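# Squeeze a hand grip trainer shut, hold it, release

## Task

Using one hand, press the grip trainer's two handles together until they can close no further, keep that full closure for several seconds with no easing off, then release so the handles spring apart. When finished, the trainer must be standing upright on the table by itself; a result that holds only because the robot is still supporting it does not count.

## Robot and tools

Robot: a single six-joint arm ending in a five-fingered right hand. The simulation keeps running between calls, so the arm and fingers go on moving while the operator thinks.

Frames. Scene frame: origin on the tabletop beneath the arm base, +z up, +y to the left when facing along +x. Hand point: a spot 0.05 m in front of the palm, where the index pad and thumb tip meet in a pinch. Its axes: +z along straightened fingers, +y out of the palm face, +x across the palm toward the little finger. Straight fingers extend 0.06-0.07 m past it along +z. Sideways the hand spans 0.08 m on the little-finger side; on the thumb side 0.02 m with the thumb swung in front of the palm, up to 0.09 m otherwise. A wrist bracket on the little-finger side protrudes 0.03 m beyond the point along +y and 0.11 m across, and can collide.

The row (14 numbers, each in [-1, 1]): dx, dy, dz, rx, ry, rz, little, ring, middle, index, thumb_bend, thumb_turn, force_limit, speed.
- dx..rz are an offset, not a pose: expressed in the hand point's own axes and counted from the hand point pose printed in the most recent result that shows it (if none yet in this scene, or for a second call within one reply, from where the robot is when the action begins). 1.0 equals 0.6 m of travel or 180 degrees. rx, ry, rz form a single rotation vector. Every row in a list is counted from that same base, not chained. All zeros drives the arm back to that base pose; it is not a pause.
- little, ring, middle, index: absolute finger targets, +1 straight, -1 curled fully into the palm. thumb_bend: +1 straight, -1 fully bent. thumb_turn: +1 beside the palm, -1 across in front of it. A pinch is roughly index -0.22, thumb_bend -0.75, thumb_turn -0.57.
- force_limit: closing stops at a fingertip load scaling linearly from about 0 N (-1) to 10 N (+1), 15 N for both thumb motors; it does not limit opening. speed: nearly zero (-1) to full (+1); full travel takes 0.6 s at full speed.
Each motor moves only when its target changes by at least 0.01, then continues after the call until it arrives or hits force_limit, and locks (holding at least 15 N either way). To squeeze harder, raise force_limit and send a target more closed than hand_measured; to loosen, send one more open. Repeating identical numbers keeps a grip. Fast closing overshoots the force limit; use speed -0.9 or lower for a gentle close. A whole-hand wrap with the thumb turned in front fits objects 0.035-0.08 m wide, lying across the palm on the wrist side of the hand point; turn the thumb before arriving.

Tools.
- execute_actions {"actions": [...], "pictures": bool}. Empty list: just report state. One action {"rows": [[14 numbers], ...], "steps": n}: up to 15 rows and 15 steps of 1/30 s; each row lasts one step, the last is repeated to fill. A wait {"steps": n} up to 300, counted from the previous result. A rejected call sends nothing.
- move {"target": one row, "speed": m/s 0.002-0.5 (default 0.25; turning up to twice that in rad/s), "stop_force": N 9-40, optional}. Straight path toward the target pose (same offset rule), 0.5-10 s, hand settings sent at the start. It does not avoid obstacles and the hand may lag or overshoot speed, especially near full reach. stop_force ends the path when push against the motion rises that much above its pre-move value for two steps, then backs up two steps; pressing may briefly exceed it. Not valid in the first 0.2 s, unreliable on rotating moves, and omit it when backing away from contact.
- wait {"seconds": 0-10}: let time pass, nothing new sent.
- zoom_image {"camera": "cam_low" or "cam_wrist", "region": [x0, y0, x1, y1]}, pixels, at most 504x504. cam_low is 896x504, cam_wrist 616x616 fisheye.
- show_instructions {}: shows the reference image(s).
- finished_scene {"scene": number}: ends and grades the scene; irreversible.

Results. The state line gives hand point position (m) and quaternion wxyz in the scene frame plus velocities. Wrist force/torque are in hand point axes, noisy (offset to about 4 N), saturating near 50 N; force from pressing points back into the arm. hand_measured, hand_stopped_by (moving, target, force, stalled, fault) and hand_load_n (positive when pushed open) list six values in motor order; a lost grip shows as loads near 0. HELD marks steps the clearance check withheld; "pose unreachable" means it altered the command. "Hand target" is where the controller is heading. The move line reports the ending: done, contact, held, off_target, moving, fault, with limits such as paced or held.

Motion limits. Each step the commanded pose is clipped to 100 mm and 16 degrees from the measured pose; motion trails commands by about 0.17 s; large moves may finish short, so check and send the remainder.

Avoid: forces of 150 N or joint torques over limits (wrist joints 26.3 N m) trigger a 10 s fault stop. The arm is stiff, so aiming even slightly past a firm surface can fault it. Approach slowly. Holding load heats motors; warnings start at 70 °C and brakes engage at 85 °C. Never knock or push anything off the table, and avoid drops, slams and hard hits.

Each tool is called after "Emit:" by a JSON object that holds its "method" and its "body".

Reference images:

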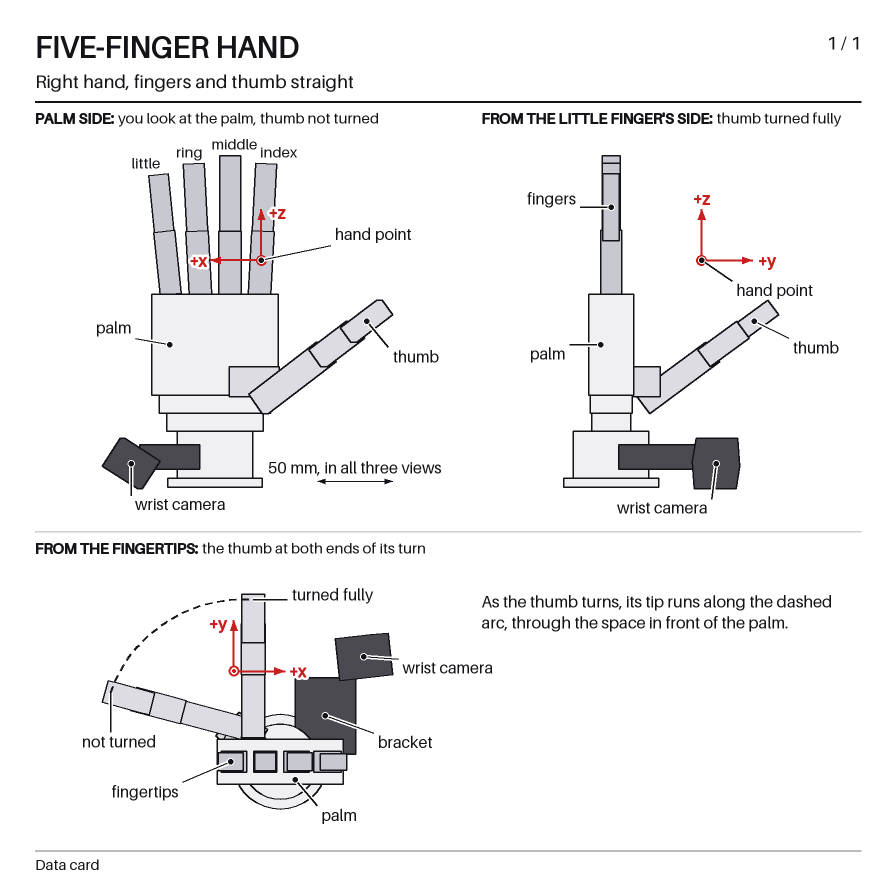

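## Session

Emit:
{"method": "execute_actions", "body": {"actions": []}}

Scene clock: 0.00 s of 4800.00 s.
end_effector_position=(+0.6597, +0.4501, +0.2308) hand_measured=(+1.000, +1.000, +1.000, +1.000, +1.000, +1.000) hand_load_n=(+0.0, +0.0, +0.0, +0.0, +0.0, +0.0) hand_stopped_by=(target, target, target, target, target, target) hand_force_limit=0.00 hand_speed=-0.80 end_effector_quat_wxyz=(+0.611, +0.421, +0.667, +0.065) end_effector_velocity=(-0.000, +0.000, +0.001) end_effector_angular_velocity=(-0.001, +0.000, +0.001)
Joint positions: [ 0.837 -0.613  0.903  0.337  2.639 -0.316]
Joint velocities: [ 0.    -0.001 -0.     0.001 -0.    -0.001]
Motor temperatures (°C, as the motors report them): [27 29 30 31 32 34]
Wrist force (N, on the end effector, along its own x y z axes, offset not removed): no reading
Wrist torque (N m, same axes, about the end effector's origin, offset not removed): no reading
Hand target: +0.660, +0.450, +0.231; +0.611, +0.421, +0.667, +0.065

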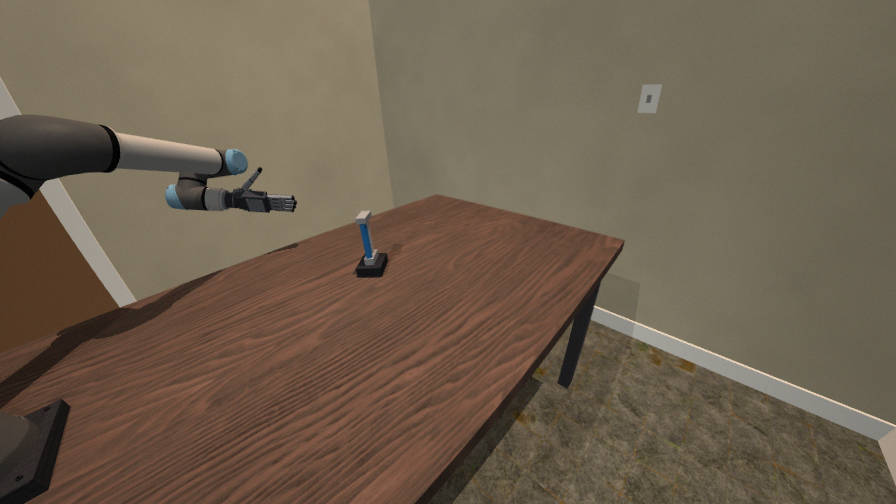

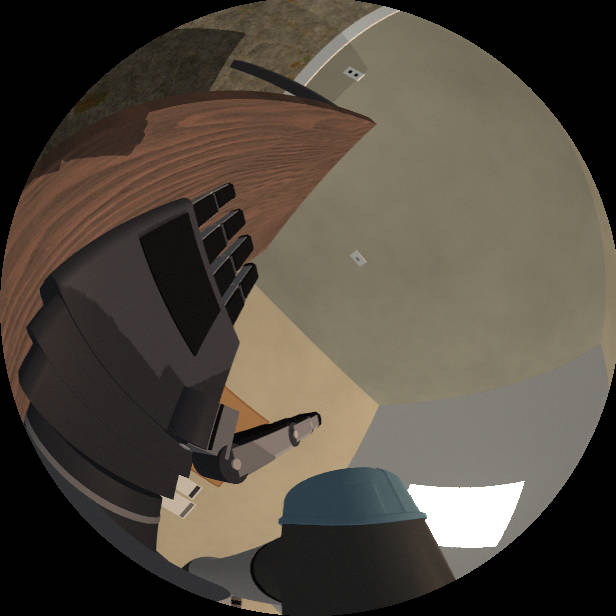

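Emit:
{"method": "zoom_image", "body": {"camera": "cam_low", "region": [320, 195, 420, 290]}}

Region (320, 195, 420, 290) of cam_low's 896x504 image, scaled by 5.040, with more detail than that image has; it fills the top 479 rows of this view, and the rest is white.

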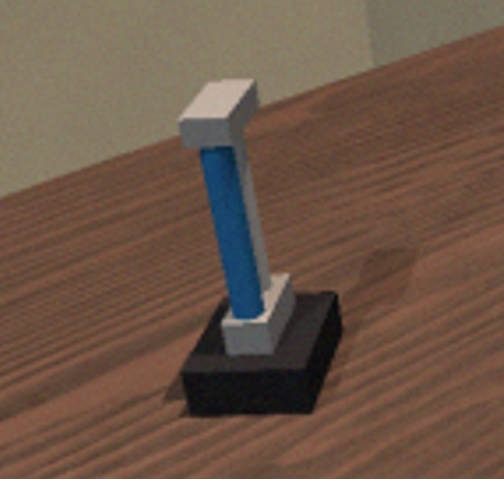

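Emit:
{"method": "move", "body": {"target": [-0.187,-0.396,0.193,0.0714,-0.1086,-0.1974,1,1,1,1,1,-1,0,0.5]}}

Emit:
{"method": "zoom_image", "body": {"camera": "cam_wrist", "region": [100, 50, 500, 450]}}

Scene clock: 45.73 s of 4800.00 s.
end_effector_position=(+0.6349, +0.1773, +0.1452) hand_measured=(+1.000, +1.000, +1.000, +1.000, +1.000, -1.000) hand_load_n=(+0.0, +0.0, +0.0, +0.0, +0.0, +0.0) hand_stopped_by=(target, target, target, target, target, target) hand_force_limit=0.00 hand_speed=0.50 end_effector_quat_wxyz=(+0.654, +0.268, +0.655, -0.268) end_effector_velocity=(-0.000, -0.001, -0.001) end_effector_angular_velocity=(-0.013, -0.009, +0.008)
Joint positions: [ 0.509 -0.895  1.79  -0.782  2.72  -1.461]
Joint velocities: [-0.005 -0.001  0.022 -0.062 -0.011 -0.041]
Motor temperatures (°C, as the motors report them): [27 29 30 31 32 34]
Wrist force (N, on the end effector, along its own x y z axes, offset not removed): [-2.3 0.1 -1.6]
Wrist torque (N m, same axes, about the end effector's origin, offset not removed): [-0.05 0.20 0.07]
Hand target: +0.635, +0.177, +0.145; +0.654, +0.268, +0.655, -0.268
Off the commanded pose: 0.000 m, 0 deg.
After step 90, 40.50 s passed at rest.
move: done
camera_calibration (this result's frames):
cam_wrist: T_world_to_cam=[[0.720052, 0.685154, 0.109949, -0.590745], [-0.453912, 0.345211, 0.821458, 0.104022], [0.52487, -0.6414, 0.55957, -0.17456], [0, 0, 0, 1]] pos_world=[0.564205, 0.256879, 0.0771797]

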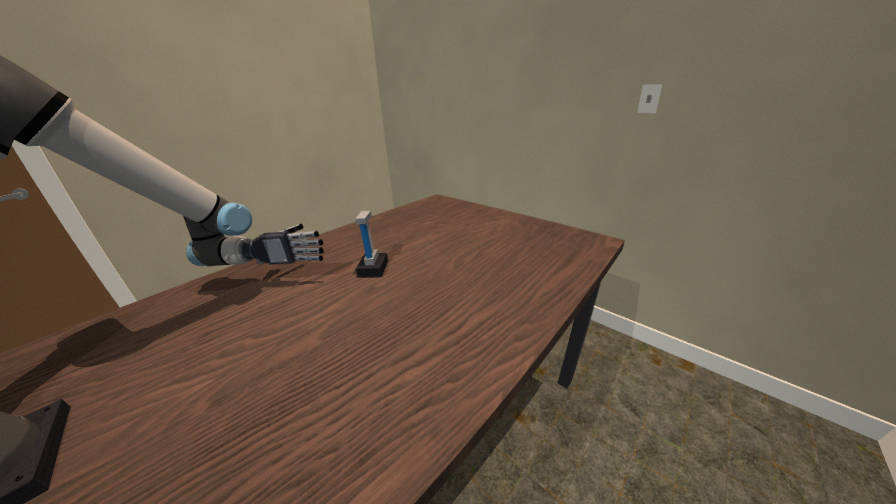

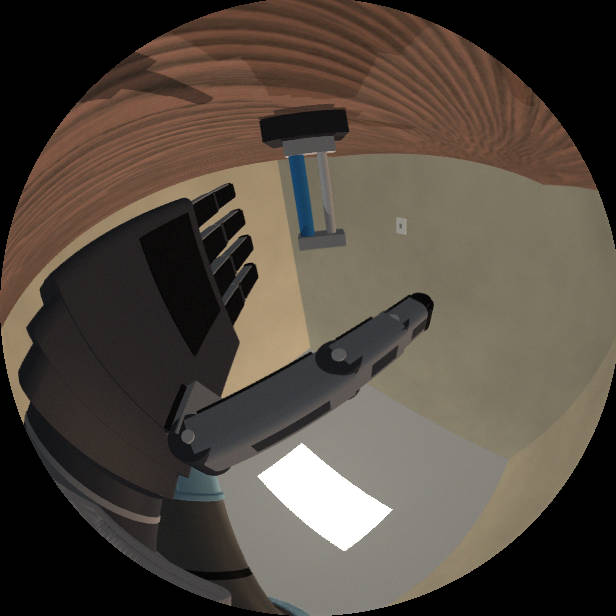

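Region (100, 50, 500, 450) of cam_wrist's 616x616 image, scaled by 1.260, with more detail than that image has.

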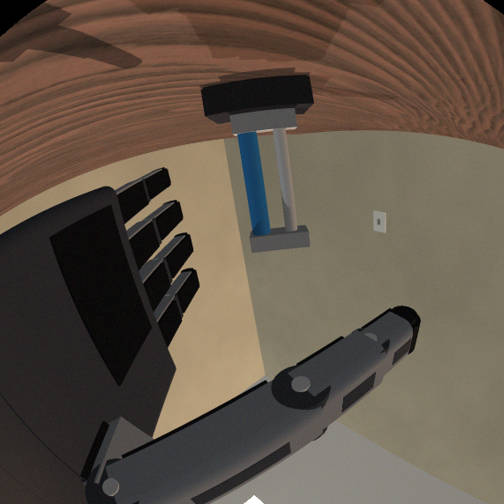

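Emit:
{"method": "move", "body": {"target": [0.013,0.025,0.22,0,0,0,1,1,1,1,1,-1,0,0.5], "speed": 0.1}}

Emit:
{"method": "zoom_image", "body": {"camera": "cam_low", "region": [280, 180, 430, 300]}}

Scene clock: 65.10 s of 4800.00 s.
end_effector_position=(+0.7392, +0.0954, +0.1370) hand_measured=(+1.000, +1.000, +1.000, +1.000, +1.000, -1.000) hand_load_n=(+0.0, +0.0, +0.0, +0.0, +0.0, +0.0) hand_stopped_by=(target, target, target, target, target, target) hand_force_limit=0.00 hand_speed=0.50 end_effector_quat_wxyz=(+0.654, +0.268, +0.655, -0.268) end_effector_velocity=(+0.002, -0.001, -0.000) end_effector_angular_velocity=(-0.001, +0.001, +0.000)
Joint positions: [ 0.306 -0.796  1.635 -0.759  2.518 -1.5  ]
Joint velocities: [-0.003  0.003 -0.004  0.001 -0.003 -0.001]
Motor temperatures (°C, as the motors report them): [27 29 30 31 32 34]
Wrist force (N, on the end effector, along its own x y z axes, offset not removed): [0.0 -0.2 2.5]
Wrist torque (N m, same axes, about the end effector's origin, offset not removed): [0.03 0.02 -0.05]
Hand target: +0.739, +0.095, +0.137; +0.654, +0.268, +0.655, -0.268
Off the commanded pose: 0.000 m, 0 deg.
After step 90, 14.50 s passed at rest.
move: done
camera_calibration (this result's frames):
cam_wrist: T_world_to_cam=[[0.720044, 0.68517, 0.109904, -0.608917], [-0.453945, 0.345293, 0.821405, 0.186342], [0.524853, -0.641338, 0.559656, -0.277284], [0, 0, 0, 1]] pos_world=[0.668569, 0.175037, 0.0690439]

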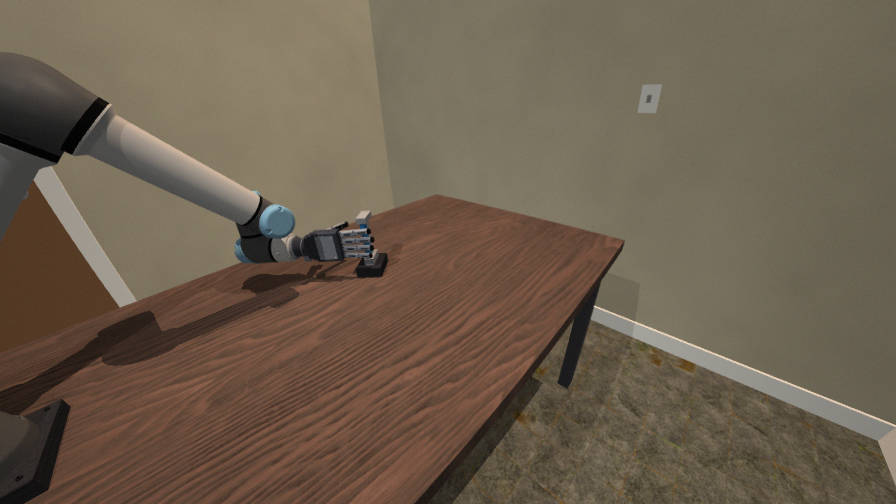

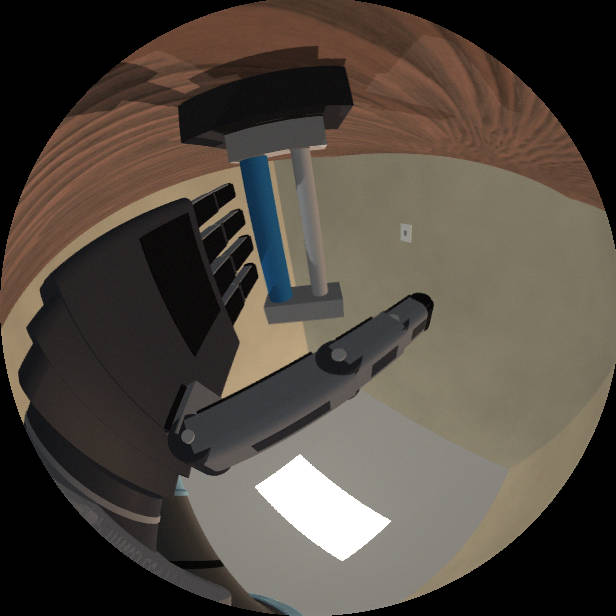

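Region (280, 180, 430, 300) of cam_low's 896x504 image, scaled by 3.360, with more detail than that image has; it fills the top 403 rows of this view, and the rest is white.

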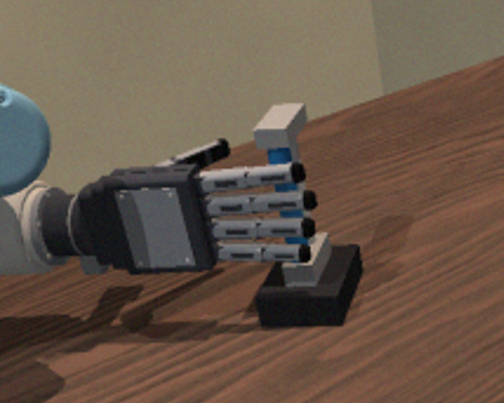

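Emit:
{"method": "move", "body": {"target": [0,0.012,0.085,0,0,0,1,1,1,1,1,-1,0,0.5], "speed": 0.04}}

Emit:
{"method": "zoom_image", "body": {"camera": "cam_low", "region": [280, 180, 430, 300]}}

Scene clock: 78.80 s of 4800.00 s.
end_effector_position=(+0.7804, +0.0649, +0.1369) hand_measured=(+1.000, +1.000, +1.000, +1.000, +1.000, -1.000) hand_load_n=(+0.0, +0.0, +0.0, +0.0, +0.0, +0.0) hand_stopped_by=(target, target, target, target, target, target) hand_force_limit=0.00 hand_speed=0.50 end_effector_quat_wxyz=(+0.654, +0.268, +0.655, -0.268) end_effector_velocity=(+0.002, -0.001, +0.001) end_effector_angular_velocity=(+0.001, -0.001, -0.000)
Joint positions: [ 0.243 -0.748  1.541 -0.72   2.455 -1.508]
Joint velocities: [-0.003  0.002 -0.005  0.002 -0.002  0.   ]
Motor temperatures (°C, as the motors report them): [27 29 30 31 32 34]
Wrist force (N, on the end effector, along its own x y z axes, offset not removed): [0.2 3.6 -1.5]
Wrist torque (N m, same axes, about the end effector's origin, offset not removed): [0.73 -0.15 0.13]
Hand target: +0.781, +0.065, +0.137; +0.654, +0.268, +0.655, -0.268
Off the commanded pose: 0.000 m, 0 deg.
After step 90, 9.03 s passed at rest.
move: done
camera_calibration (this result's frames):
cam_wrist: T_world_to_cam=[[0.720038, 0.68518, 0.109884, -0.617625], [-0.453957, 0.345325, 0.821385, 0.215692], [0.524851, -0.641311, 0.55969, -0.318393], [0, 0, 0, 1]] pos_world=[0.709737, 0.144512, 0.0689014]

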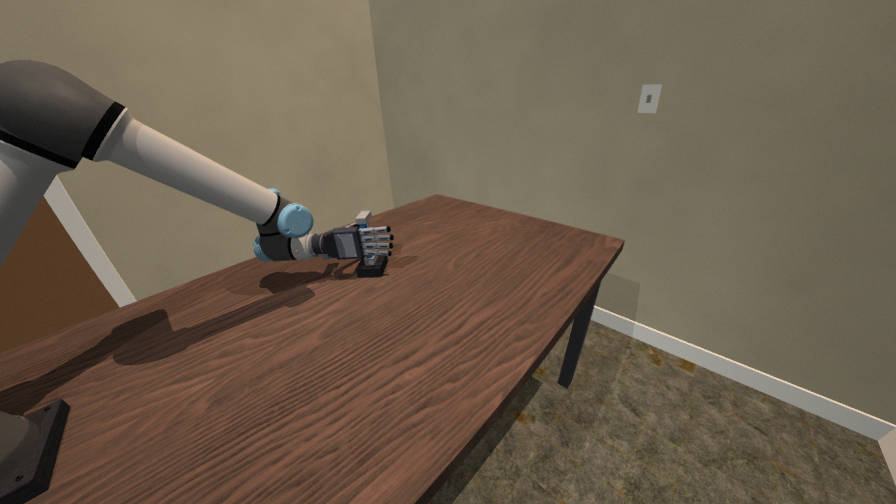

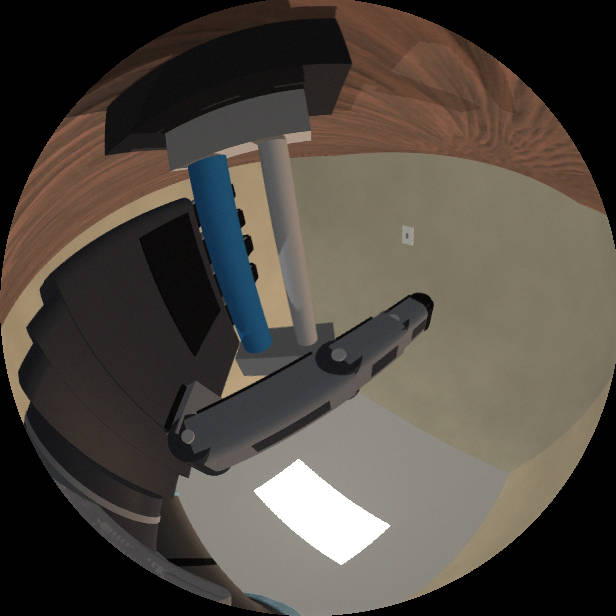

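Region (280, 180, 430, 300) of cam_low's 896x504 image, scaled by 3.360, with more detail than that image has; it fills the top 403 rows of this view, and the rest is white.

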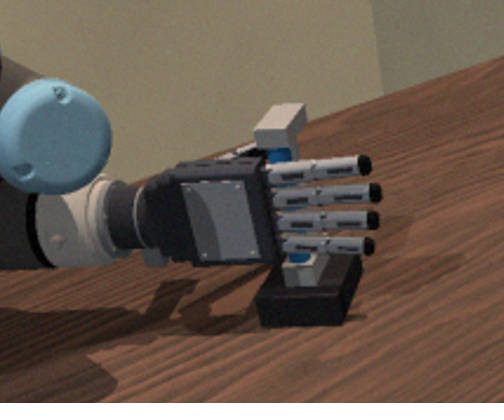

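Emit:
{"method": "move", "body": {"target": [0,-0.002,0.022,0,0,0,1,1,1,1,1,-1,0,0.5], "speed": 0.015}}

Emit:
{"method": "execute_actions", "body": {"actions": [{"rows":[[0,0,0,0,0,0,-0.2,-0.2,-0.2,-0.2,1,-1,-0.6,-0.6]],"steps":15}], "pictures": false}}

Emit:
{"method": "wait", "body": {"seconds": 1.5}}

Scene clock: 90.93 s of 4800.00 s.
end_effector_position=(+0.7888, +0.0550, +0.1369) hand_measured=(+1.000, +1.000, +1.000, +1.000, +1.000, -1.000) hand_load_n=(+0.0, +0.0, +0.0, +0.0, +0.0, +0.0) hand_stopped_by=(target, target, target, target, target, target) hand_force_limit=0.00 hand_speed=0.50 end_effector_quat_wxyz=(+0.654, +0.268, +0.655, -0.268) end_effector_velocity=(+0.002, -0.002, +0.001) end_effector_angular_velocity=(+0.001, -0.002, -0.000)
Joint positions: [ 0.224 -0.739  1.524 -0.714  2.436 -1.51 ]
Joint velocities: [-0.004  0.001 -0.003  0.002 -0.004  0.001]
Motor temperatures (°C, as the motors report them): [27 29 30 31 32 34]
Wrist force (N, on the end effector, along its own x y z axes, offset not removed): [-1.3 -0.8 -5.5]
Wrist torque (N m, same axes, about the end effector's origin, offset not removed): [0.45 0.45 -0.11]
Hand target: +0.789, +0.055, +0.137; +0.654, +0.268, +0.655, -0.268
Off the commanded pose: 0.000 m, 0 deg.
After step 90, 8.00 s passed at rest.
move: done
camera_calibration (this result's frames):
cam_wrist: T_world_to_cam=[[0.720046, 0.685173, 0.109873, -0.616867], [-0.453953, 0.345342, 0.821381, 0.222933], [0.524844, -0.641308, 0.559698, -0.329104], [0, 0, 0, 1]] pos_world=[0.718102, 0.134615, 0.0688627]

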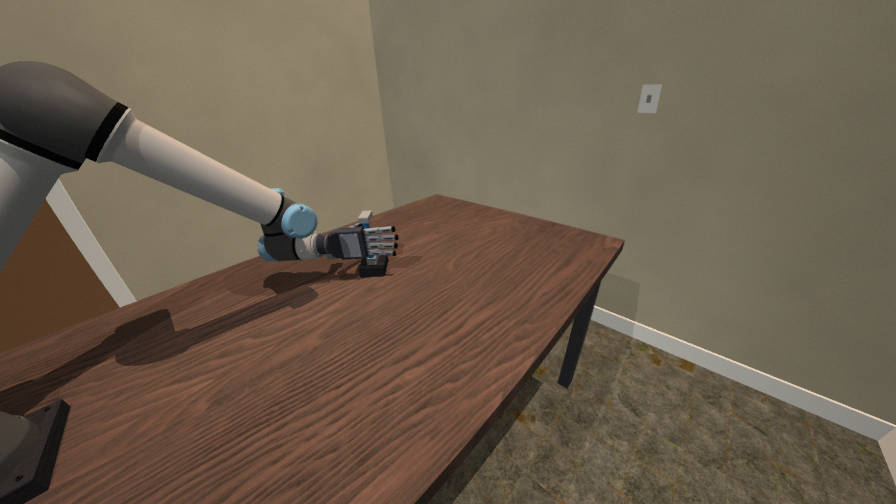

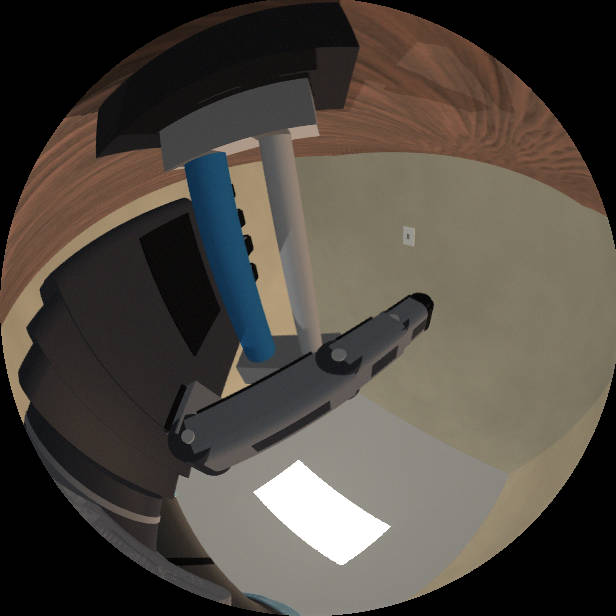

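Scene clock: 91.43 s of 4800.00 s.
end_effector_position=(+0.7888, +0.0550, +0.1368) hand_measured=(+0.736, +0.736, +0.736, +0.736, +1.000, -1.000) hand_load_n=(+0.0, +0.0, +0.0, +0.0, +0.0, +0.0) hand_stopped_by=(moving, moving, moving, moving, target, target) hand_force_limit=-0.60 hand_speed=-0.60 end_effector_quat_wxyz=(+0.654, +0.268, +0.655, -0.268) end_effector_velocity=(-0.000, +0.000, -0.000) end_effector_angular_velocity=(-0.000, +0.001, +0.000)
Joint positions: [ 0.224 -0.739  1.524 -0.713  2.436 -1.51 ]
Joint velocities: [ 0.001 -0.     0.001  0.     0.    -0.   ]
Motor temperatures (°C, as the motors report them): [27 29 30 31 32 34]
Wrist force (N, on the end effector, along its own x y z axes, offset not removed): [-1.6 0.1 -0.1]
Wrist torque (N m, same axes, about the end effector's origin, offset not removed): [0.20 0.21 -0.02]
Hand target: +0.789, +0.055, +0.137; +0.654, +0.268, +0.655, -0.268
Off the commanded pose: 0.000 m, 0 deg.
Steps of this call (steps 1 to 15: all 15 steps of this action). Readings (end_effector_position | what the end effector reports):
1: (+0.7888, +0.0550, +0.1369) | hand_measured=(+1.000, +1.000, +1.000, +1.000, +1.000, -1.000) hand_load_n=(+0.0, +0.0, +0.0, +0.0, +0.0, +0.0) hand_stopped_by=(moving, moving, moving, moving, target, target) hand_force_limit=-0.60 hand_speed=-0.60
2: (+0.7888, +0.0550, +0.1369) | hand_measured=(+1.000, +1.000, +1.000, +1.000, +1.000, -1.000) hand_load_n=(+0.0, +0.0, +0.0, +0.0, +0.0, +0.0) hand_stopped_by=(moving, moving, moving, moving, target, target) hand_force_limit=-0.60 hand_speed=-0.60
4: (+0.7888, +0.0550, +0.1369) | hand_measured=(+0.980, +0.980, +0.980, +0.980, +1.000, -1.000) hand_load_n=(+0.0, +0.0, +0.0, +0.0, +0.0, +0.0) hand_stopped_by=(moving, moving, moving, moving, target, target) hand_force_limit=-0.60 hand_speed=-0.60
8: (+0.7888, +0.0550, +0.1369) | hand_measured=(+0.890, +0.890, +0.890, +0.892, +1.000, -1.000) hand_load_n=(+0.0, +0.0, +0.0, +0.0, +0.0, +0.0) hand_stopped_by=(moving, moving, moving, moving, target, target) hand_force_limit=-0.60 hand_speed=-0.60
15: the state above

Scene clock: 92.93 s of 4800.00 s.
end_effector_position=(+0.7888, +0.0550, +0.1368) hand_measured=(-0.200, -0.200, -0.200, -0.200, +1.000, -1.000) hand_load_n=(+0.0, +0.0, +0.0, +0.0, +0.0, +0.0) hand_stopped_by=(moving, moving, moving, moving, target, target) hand_force_limit=-0.60 hand_speed=-0.60 end_effector_quat_wxyz=(+0.654, +0.268, +0.655, -0.268) end_effector_velocity=(-0.000, -0.000, -0.001) end_effector_angular_velocity=(+0.000, +0.001, -0.000)
Joint positions: [ 0.224 -0.739  1.524 -0.714  2.436 -1.51 ]
Joint velocities: [-0.     0.001  0.001 -0.     0.     0.001]
Motor temperatures (°C, as the motors report them): [27 29 30 31 32 34]
Wrist force (N, on the end effector, along its own x y z axes, offset not removed): [1.6 0.4 -1.4]
Wrist torque (N m, same axes, about the end effector's origin, offset not removed): [0.22 -0.21 0.23]
Hand target: +0.789, +0.055, +0.137; +0.654, +0.268, +0.655, -0.268
Off the commanded pose: 0.000 m, 0 deg.
Steps of this call (steps 1 to 45: nothing new was sent). Readings (end_effector_position | what the end effector reports):
1: (+0.7888, +0.0550, +0.1368) | hand_measured=(+0.714, +0.714, +0.714, +0.714, +1.000, -1.000) hand_load_n=(+0.0, +0.0, +0.0, +0.0, +0.0, +0.0) hand_stopped_by=(moving, moving, moving, moving, target, target) hand_force_limit=-0.60 hand_speed=-0.60
2: (+0.7888, +0.0550, +0.1368) | hand_measured=(+0.690, +0.690, +0.690, +0.690, +1.000, -1.000) hand_load_n=(+0.0, +0.0, +0.0, +0.0, +0.0, +0.0) hand_stopped_by=(moving, moving, moving, moving, target, target) hand_force_limit=-0.60 hand_speed=-0.60
4: (+0.7888, +0.0550, +0.1368) | hand_measured=(+0.646, +0.646, +0.646, +0.646, +1.000, -1.000) hand_load_n=(+0.0, +0.0, +0.0, +0.0, +0.0, +0.0) hand_stopped_by=(moving, moving, moving, moving, target, target) hand_force_limit=-0.60 hand_speed=-0.60
8: (+0.7887, +0.0550, +0.1368) | hand_measured=(+0.558, +0.558, +0.558, +0.558, +1.000, -1.000) hand_load_n=(+0.0, +0.0, +0.0, +0.0, +0.0, +0.0) hand_stopped_by=(moving, moving, moving, moving, target, target) hand_force_limit=-0.60 hand_speed=-0.60
45: the state above
camera_calibration (this result's frames):
cam_wrist: T_world_to_cam=[[0.72005, 0.685172, 0.109847, -0.616864], [-0.45393, 0.345352, 0.821389, 0.222925], [0.524857, -0.641304, 0.559691, -0.329106], [0, 0, 0, 1]] pos_world=[0.718099, 0.134614, 0.0688502]

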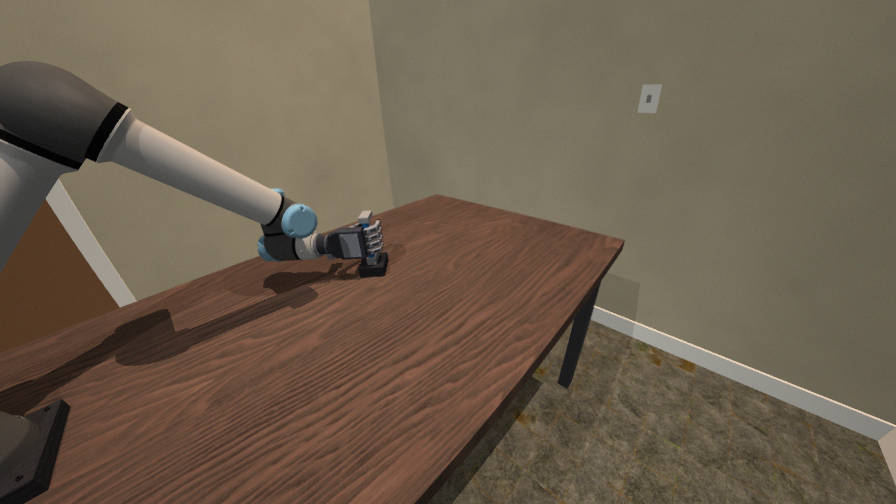

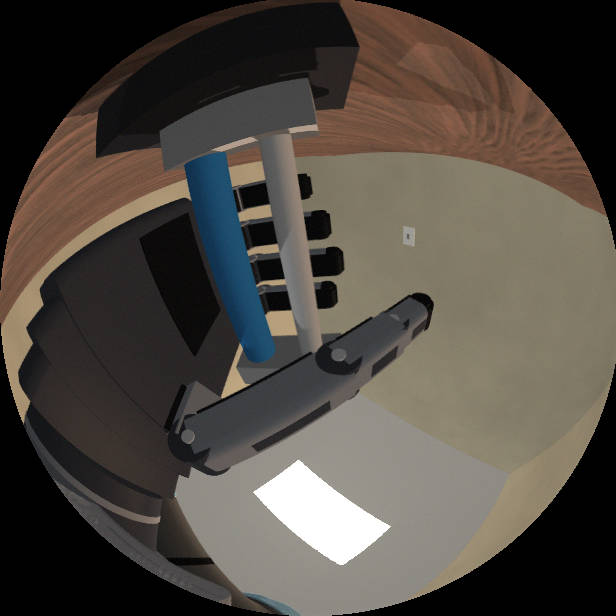

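Emit:
{"method": "execute_actions", "body": {"actions": [{"rows":[[0,0,0,0,0,0,-1,-1,-1,-1,1,-1,1,-0.8]],"steps":15}], "pictures": false}}

Emit:
{"method": "wait", "body": {"seconds": 2}}

Scene clock: 98.17 s of 4800.00 s.
end_effector_position=(+0.7888, +0.0550, +0.1369) hand_measured=(-0.332, -0.332, -0.332, -0.332, +1.000, -1.000) hand_load_n=(+0.0, +0.0, +0.0, +0.0, +0.0, +0.0) hand_stopped_by=(moving, moving, moving, moving, target, target) hand_force_limit=1.00 hand_speed=-0.80 end_effector_quat_wxyz=(+0.654, +0.268, +0.655, -0.268) end_effector_velocity=(-0.000, +0.000, +0.001) end_effector_angular_velocity=(+0.000, -0.001, +0.000)
Joint positions: [ 0.224 -0.739  1.524 -0.714  2.436 -1.51 ]
Joint velocities: [ 0.    -0.001  0.    -0.    -0.     0.   ]
Motor temperatures (°C, as the motors report them): [27 29 30 31 32 34]
Wrist force (N, on the end effector, along its own x y z axes, offset not removed): [-0.4 -2.4 -0.7]
Wrist torque (N m, same axes, about the end effector's origin, offset not removed): [0.10 0.25 -0.27]
Hand target: +0.789, +0.055, +0.137; +0.654, +0.268, +0.655, -0.268
Off the commanded pose: 0.000 m, 0 deg.
Steps of this call (steps 1 to 100: nothing new was sent; then 1.40 s passed at rest; steps 101 to 115: all 15 steps of this action). Readings (end_effector_position | what the end effector reports):
101: (+0.7888, +0.0550, +0.1369) | hand_measured=(-0.200, -0.200, -0.200, -0.200, +1.000, -1.000) hand_load_n=(+0.0, +0.0, +0.0, +0.0, +0.0, +0.0) hand_stopped_by=(moving, moving, moving, moving, target, target) hand_force_limit=1.00 hand_speed=-0.80
102: (+0.7888, +0.0550, +0.1369) | hand_measured=(-0.200, -0.200, -0.200, -0.200, +1.000, -1.000) hand_load_n=(+0.0, +0.0, +0.0, +0.0, +0.0, +0.0) hand_stopped_by=(moving, moving, moving, moving, target, target) hand_force_limit=1.00 hand_speed=-0.80
104: (+0.7888, +0.0550, +0.1369) | hand_measured=(-0.210, -0.210, -0.210, -0.210, +1.000, -1.000) hand_load_n=(+0.0, +0.0, +0.0, +0.0, +0.0, +0.0) hand_stopped_by=(moving, moving, moving, moving, target, target) hand_force_limit=1.00 hand_speed=-0.80
108: (+0.7888, +0.0550, +0.1369) | hand_measured=(-0.254, -0.254, -0.254, -0.254, +1.000, -1.000) hand_load_n=(+0.0, +0.0, +0.0, +0.0, +0.0, +0.0) hand_stopped_by=(moving, moving, moving, moving, target, target) hand_force_limit=1.00 hand_speed=-0.80
115: the state above

Scene clock: 100.17 s of 4800.00 s.
end_effector_position=(+0.7888, +0.0550, +0.1369) hand_measured=(-0.998, -0.998, -0.998, -0.998, +1.000, -1.000) hand_load_n=(+0.0, +0.0, +3.5, +0.0, +0.0, +0.0) hand_stopped_by=(moving, moving, moving, moving, target, target) hand_force_limit=1.00 hand_speed=-0.80 end_effector_quat_wxyz=(+0.654, +0.268, +0.655, -0.268) end_effector_velocity=(-0.000, +0.000, -0.000) end_effector_angular_velocity=(-0.000, +0.001, +0.000)
Joint positions: [ 0.224 -0.739  1.524 -0.714  2.436 -1.51 ]
Joint velocities: [ 0.    -0.     0.001  0.001  0.    -0.   ]
Motor temperatures (°C, as the motors report them): [27 29 30 31 32 34]
Wrist force (N, on the end effector, along its own x y z axes, offset not removed): [-0.9 2.4 -1.4]
Wrist torque (N m, same axes, about the end effector's origin, offset not removed): [0.45 0.16 0.05]
Hand target: +0.789, +0.055, +0.137; +0.654, +0.268, +0.655, -0.268
Off the commanded pose: 0.000 m, 0 deg.
Steps of this call (steps 1 to 60: nothing new was sent). Readings (end_effector_position | what the end effector reports):
1: (+0.7888, +0.0550, +0.1369) | hand_measured=(-0.344, -0.344, -0.344, -0.344, +1.000, -1.000) hand_load_n=(+0.0, +0.0, +0.0, +0.0, +0.0, +0.0) hand_stopped_by=(moving, moving, moving, moving, target, target) hand_force_limit=1.00 hand_speed=-0.80
2: (+0.7888, +0.0550, +0.1369) | hand_measured=(-0.354, -0.354, -0.354, -0.354, +1.000, -1.000) hand_load_n=(+0.0, +0.0, +0.0, +0.0, +0.0, +0.0) hand_stopped_by=(moving, moving, moving, moving, target, target) hand_force_limit=1.00 hand_speed=-0.80
4: (+0.7888, +0.0550, +0.1369) | hand_measured=(-0.376, -0.376, -0.376, -0.376, +1.000, -1.000) hand_load_n=(+0.0, +0.0, +0.0, +0.0, +0.0, +0.0) hand_stopped_by=(moving, moving, moving, moving, target, target) hand_force_limit=1.00 hand_speed=-0.80
8: (+0.7888, +0.0550, +0.1369) | hand_measured=(-0.422, -0.422, -0.422, -0.422, +1.000, -1.000) hand_load_n=(+0.0, +0.0, +0.0, +0.0, +0.0, +0.0) hand_stopped_by=(moving, moving, moving, moving, target, target) hand_force_limit=1.00 hand_speed=-0.80
60: the state above
camera_calibration (this result's frames):
cam_wrist: T_world_to_cam=[[0.720044, 0.685173, 0.109883, -0.616869], [-0.453968, 0.345348, 0.821369, 0.222944], [0.524832, -0.641305, 0.559713, -0.3291], [0, 0, 0, 1]] pos_world=[0.718105, 0.134615, 0.0688654]

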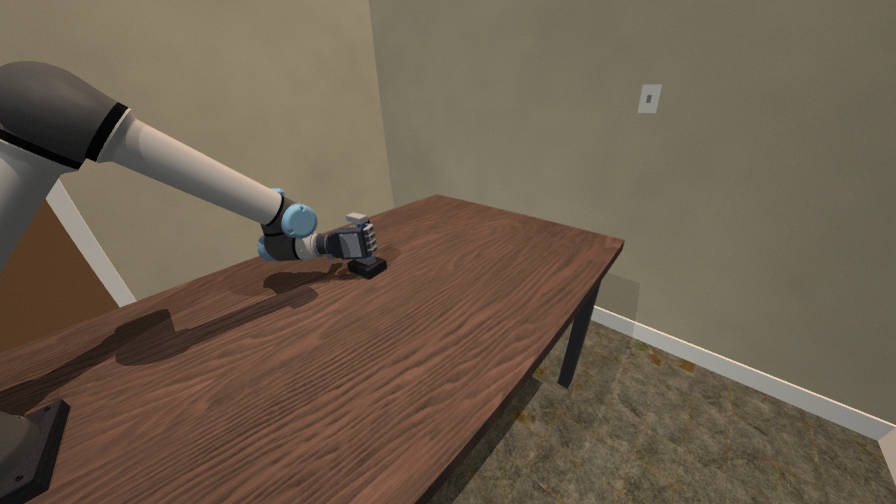

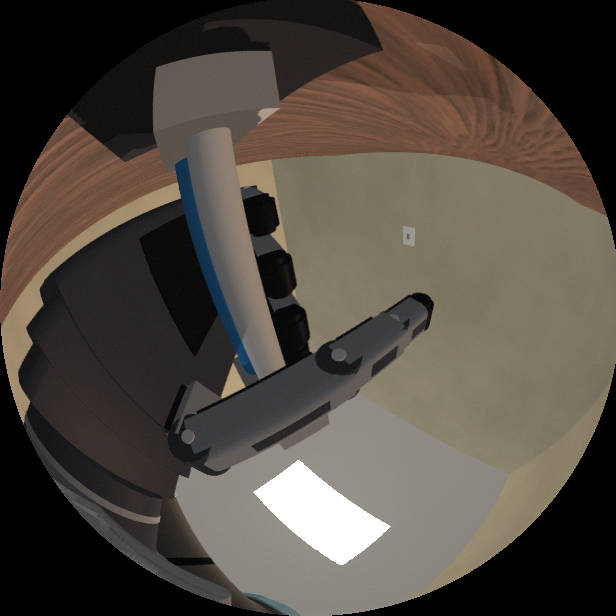

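Emit:
{"method": "execute_actions", "body": {"actions": [{"rows":[[0,0,0,0,0,0,-1,-1,-1,-1,-1,-1,1,-0.7]],"steps":15}], "pictures": false}}

Emit:
{"method": "wait", "body": {"seconds": 3.7}}

Emit:
{"method": "zoom_image", "body": {"camera": "cam_low", "region": [290, 190, 420, 290]}}

Scene clock: 108.47 s of 4800.00 s.
end_effector_position=(+0.7888, +0.0550, +0.1369) hand_measured=(-1.000, -1.000, -1.000, -1.000, +0.874, -1.000) hand_load_n=(+0.0, +0.0, +1.5, +0.0, +0.0, +0.0) hand_stopped_by=(target, target, target, target, moving, target) hand_force_limit=1.00 hand_speed=-0.70 end_effector_quat_wxyz=(+0.654, +0.268, +0.655, -0.268) end_effector_velocity=(+0.000, +0.000, +0.001) end_effector_angular_velocity=(-0.001, -0.001, +0.000)
Joint positions: [ 0.224 -0.739  1.524 -0.714  2.436 -1.51 ]
Joint velocities: [ 0.    -0.001 -0.001  0.    -0.    -0.001]
Motor temperatures (°C, as the motors report them): [27 29 30 31 32 34]
Wrist force (N, on the end effector, along its own x y z axes, offset not removed): [-3.0 -0.4 0.7]
Wrist torque (N m, same axes, about the end effector's origin, offset not removed): [-0.04 0.32 -0.01]
Hand target: +0.789, +0.055, +0.137; +0.654, +0.268, +0.655, -0.268
Off the commanded pose: 0.000 m, 0 deg.
Steps of this call (steps 1 to 100: nothing new was sent; then 4.47 s passed at rest; steps 101 to 115: all 15 steps of this action). Readings (end_effector_position | what the end effector reports):
101: (+0.7888, +0.0550, +0.1369) | hand_measured=(-1.000, -1.000, -1.000, -1.000, +1.000, -1.000) hand_load_n=(+0.0, +0.0, +1.5, +0.0, +0.0, +0.0) hand_stopped_by=(target, target, target, target, moving, target) hand_force_limit=1.00 hand_speed=-0.70
102: (+0.7888, +0.0550, +0.1369) | hand_measured=(-1.000, -1.000, -1.000, -1.000, +1.000, -1.000) hand_load_n=(+0.0, +0.0, +1.5, +0.0, +0.0, +0.0) hand_stopped_by=(target, target, target, target, moving, target) hand_force_limit=1.00 hand_speed=-0.70
104: (+0.7888, +0.0550, +0.1369) | hand_measured=(-1.000, -1.000, -1.000, -1.000, +0.990, -1.000) hand_load_n=(+0.0, +0.0, +1.5, +0.0, +0.0, +0.0) hand_stopped_by=(target, target, target, target, moving, target) hand_force_limit=1.00 hand_speed=-0.70
108: (+0.7888, +0.0550, +0.1369) | hand_measured=(-1.000, -1.000, -1.000, -1.000, +0.948, -1.000) hand_load_n=(+0.0, +0.0, +1.5, +0.0, +0.0, +0.0) hand_stopped_by=(target, target, target, target, moving, target) hand_force_limit=1.00 hand_speed=-0.70
115: the state above

Scene clock: 112.17 s of 4800.00 s.
end_effector_position=(+0.7888, +0.0550, +0.1369) hand_measured=(-1.000, -1.000, -1.000, -1.000, -0.092, -1.000) hand_load_n=(+0.0, +0.0, +0.0, +0.0, +15.0, +4.0) hand_stopped_by=(target, target, target, target, force, target) hand_force_limit=1.00 hand_speed=-0.70 end_effector_quat_wxyz=(+0.654, +0.268, +0.655, -0.268) end_effector_velocity=(+0.000, -0.000, +0.000) end_effector_angular_velocity=(+0.000, -0.001, +0.000)
Joint positions: [ 0.224 -0.739  1.524 -0.714  2.436 -1.51 ]
Joint velocities: [-0. -0. -0. -0. -0.  0.]
Motor temperatures (°C, as the motors report them): [27 29 30 31 32 34]
Wrist force (N, on the end effector, along its own x y z axes, offset not removed): [-1.5 0.2 1.8]
Wrist torque (N m, same axes, about the end effector's origin, offset not removed): [-0.20 0.28 0.28]
Hand target: +0.789, +0.055, +0.137; +0.654, +0.268, +0.655, -0.268
Off the commanded pose: 0.000 m, 0 deg.
Steps of this call (steps 1 to 111: nothing new was sent). Readings (end_effector_position | what the end effector reports):
1: (+0.7888, +0.0550, +0.1369) | hand_measured=(-1.000, -1.000, -1.000, -1.000, +0.864, -1.000) hand_load_n=(+0.0, +0.0, +1.5, +0.0, +0.0, +0.0) hand_stopped_by=(target, target, target, target, moving, target) hand_force_limit=1.00 hand_speed=-0.70
2: (+0.7888, +0.0550, +0.1369) | hand_measured=(-1.000, -1.000, -1.000, -1.000, +0.854, -1.000) hand_load_n=(+0.0, +0.0, +1.5, +0.0, +0.0, +0.0) hand_stopped_by=(target, target, target, target, moving, target) hand_force_limit=1.00 hand_speed=-0.70
4: (+0.7888, +0.0550, +0.1369) | hand_measured=(-1.000, -1.000, -1.000, -1.000, +0.832, -1.000) hand_load_n=(+0.0, +0.0, +1.5, +0.0, +0.0, +0.0) hand_stopped_by=(target, target, target, target, moving, target) hand_force_limit=1.00 hand_speed=-0.70
8: (+0.7888, +0.0550, +0.1369) | hand_measured=(-1.000, -1.000, -1.000, -1.000, +0.790, -1.000) hand_load_n=(+0.0, +0.0, +1.5, +0.0, +0.0, +0.0) hand_stopped_by=(target, target, target, target, moving, target) hand_force_limit=1.00 hand_speed=-0.70
111: the state above
camera_calibration (this result's frames):
cam_wrist: T_world_to_cam=[[0.720044, 0.685173, 0.109883, -0.616869], [-0.453969, 0.345348, 0.821369, 0.222944], [0.524832, -0.641305, 0.559713, -0.3291], [0, 0, 0, 1]] pos_world=[0.718105, 0.134615, 0.0688655]

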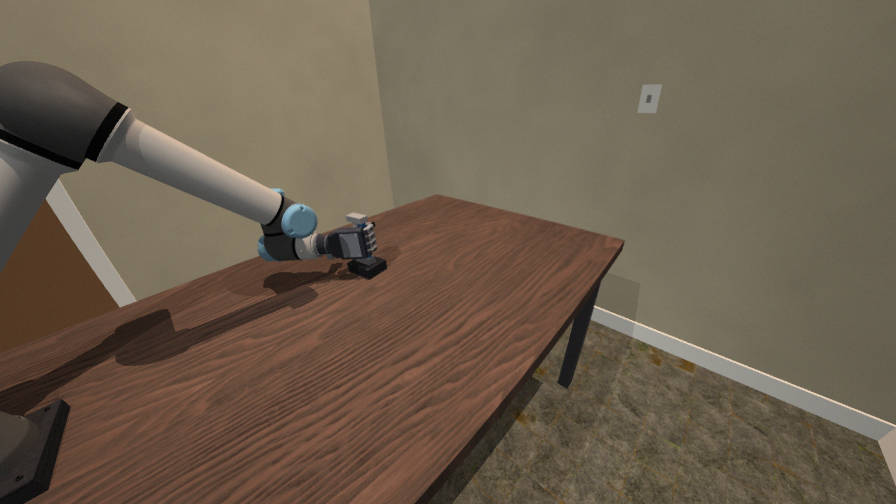

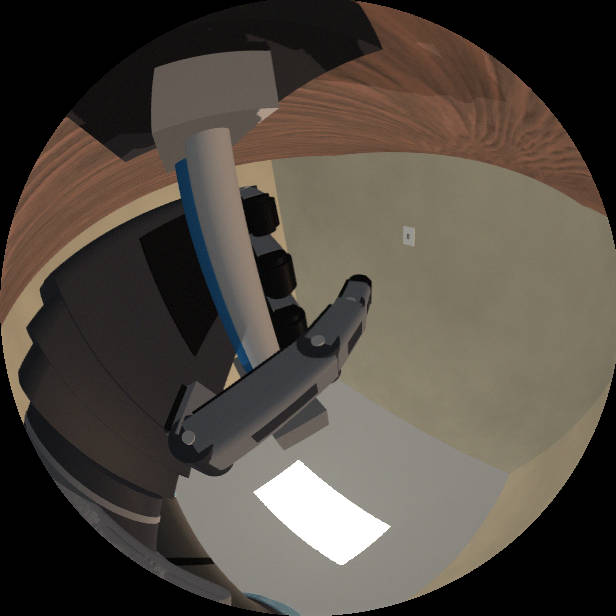

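Region (290, 190, 420, 290) of cam_low's 896x504 image, scaled by 3.877, with more detail than that image has; it fills the top 388 rows of this view, and the rest is white.

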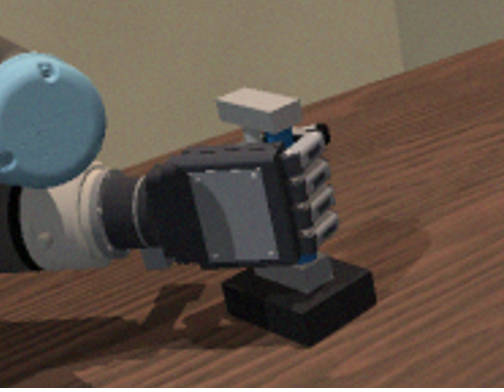

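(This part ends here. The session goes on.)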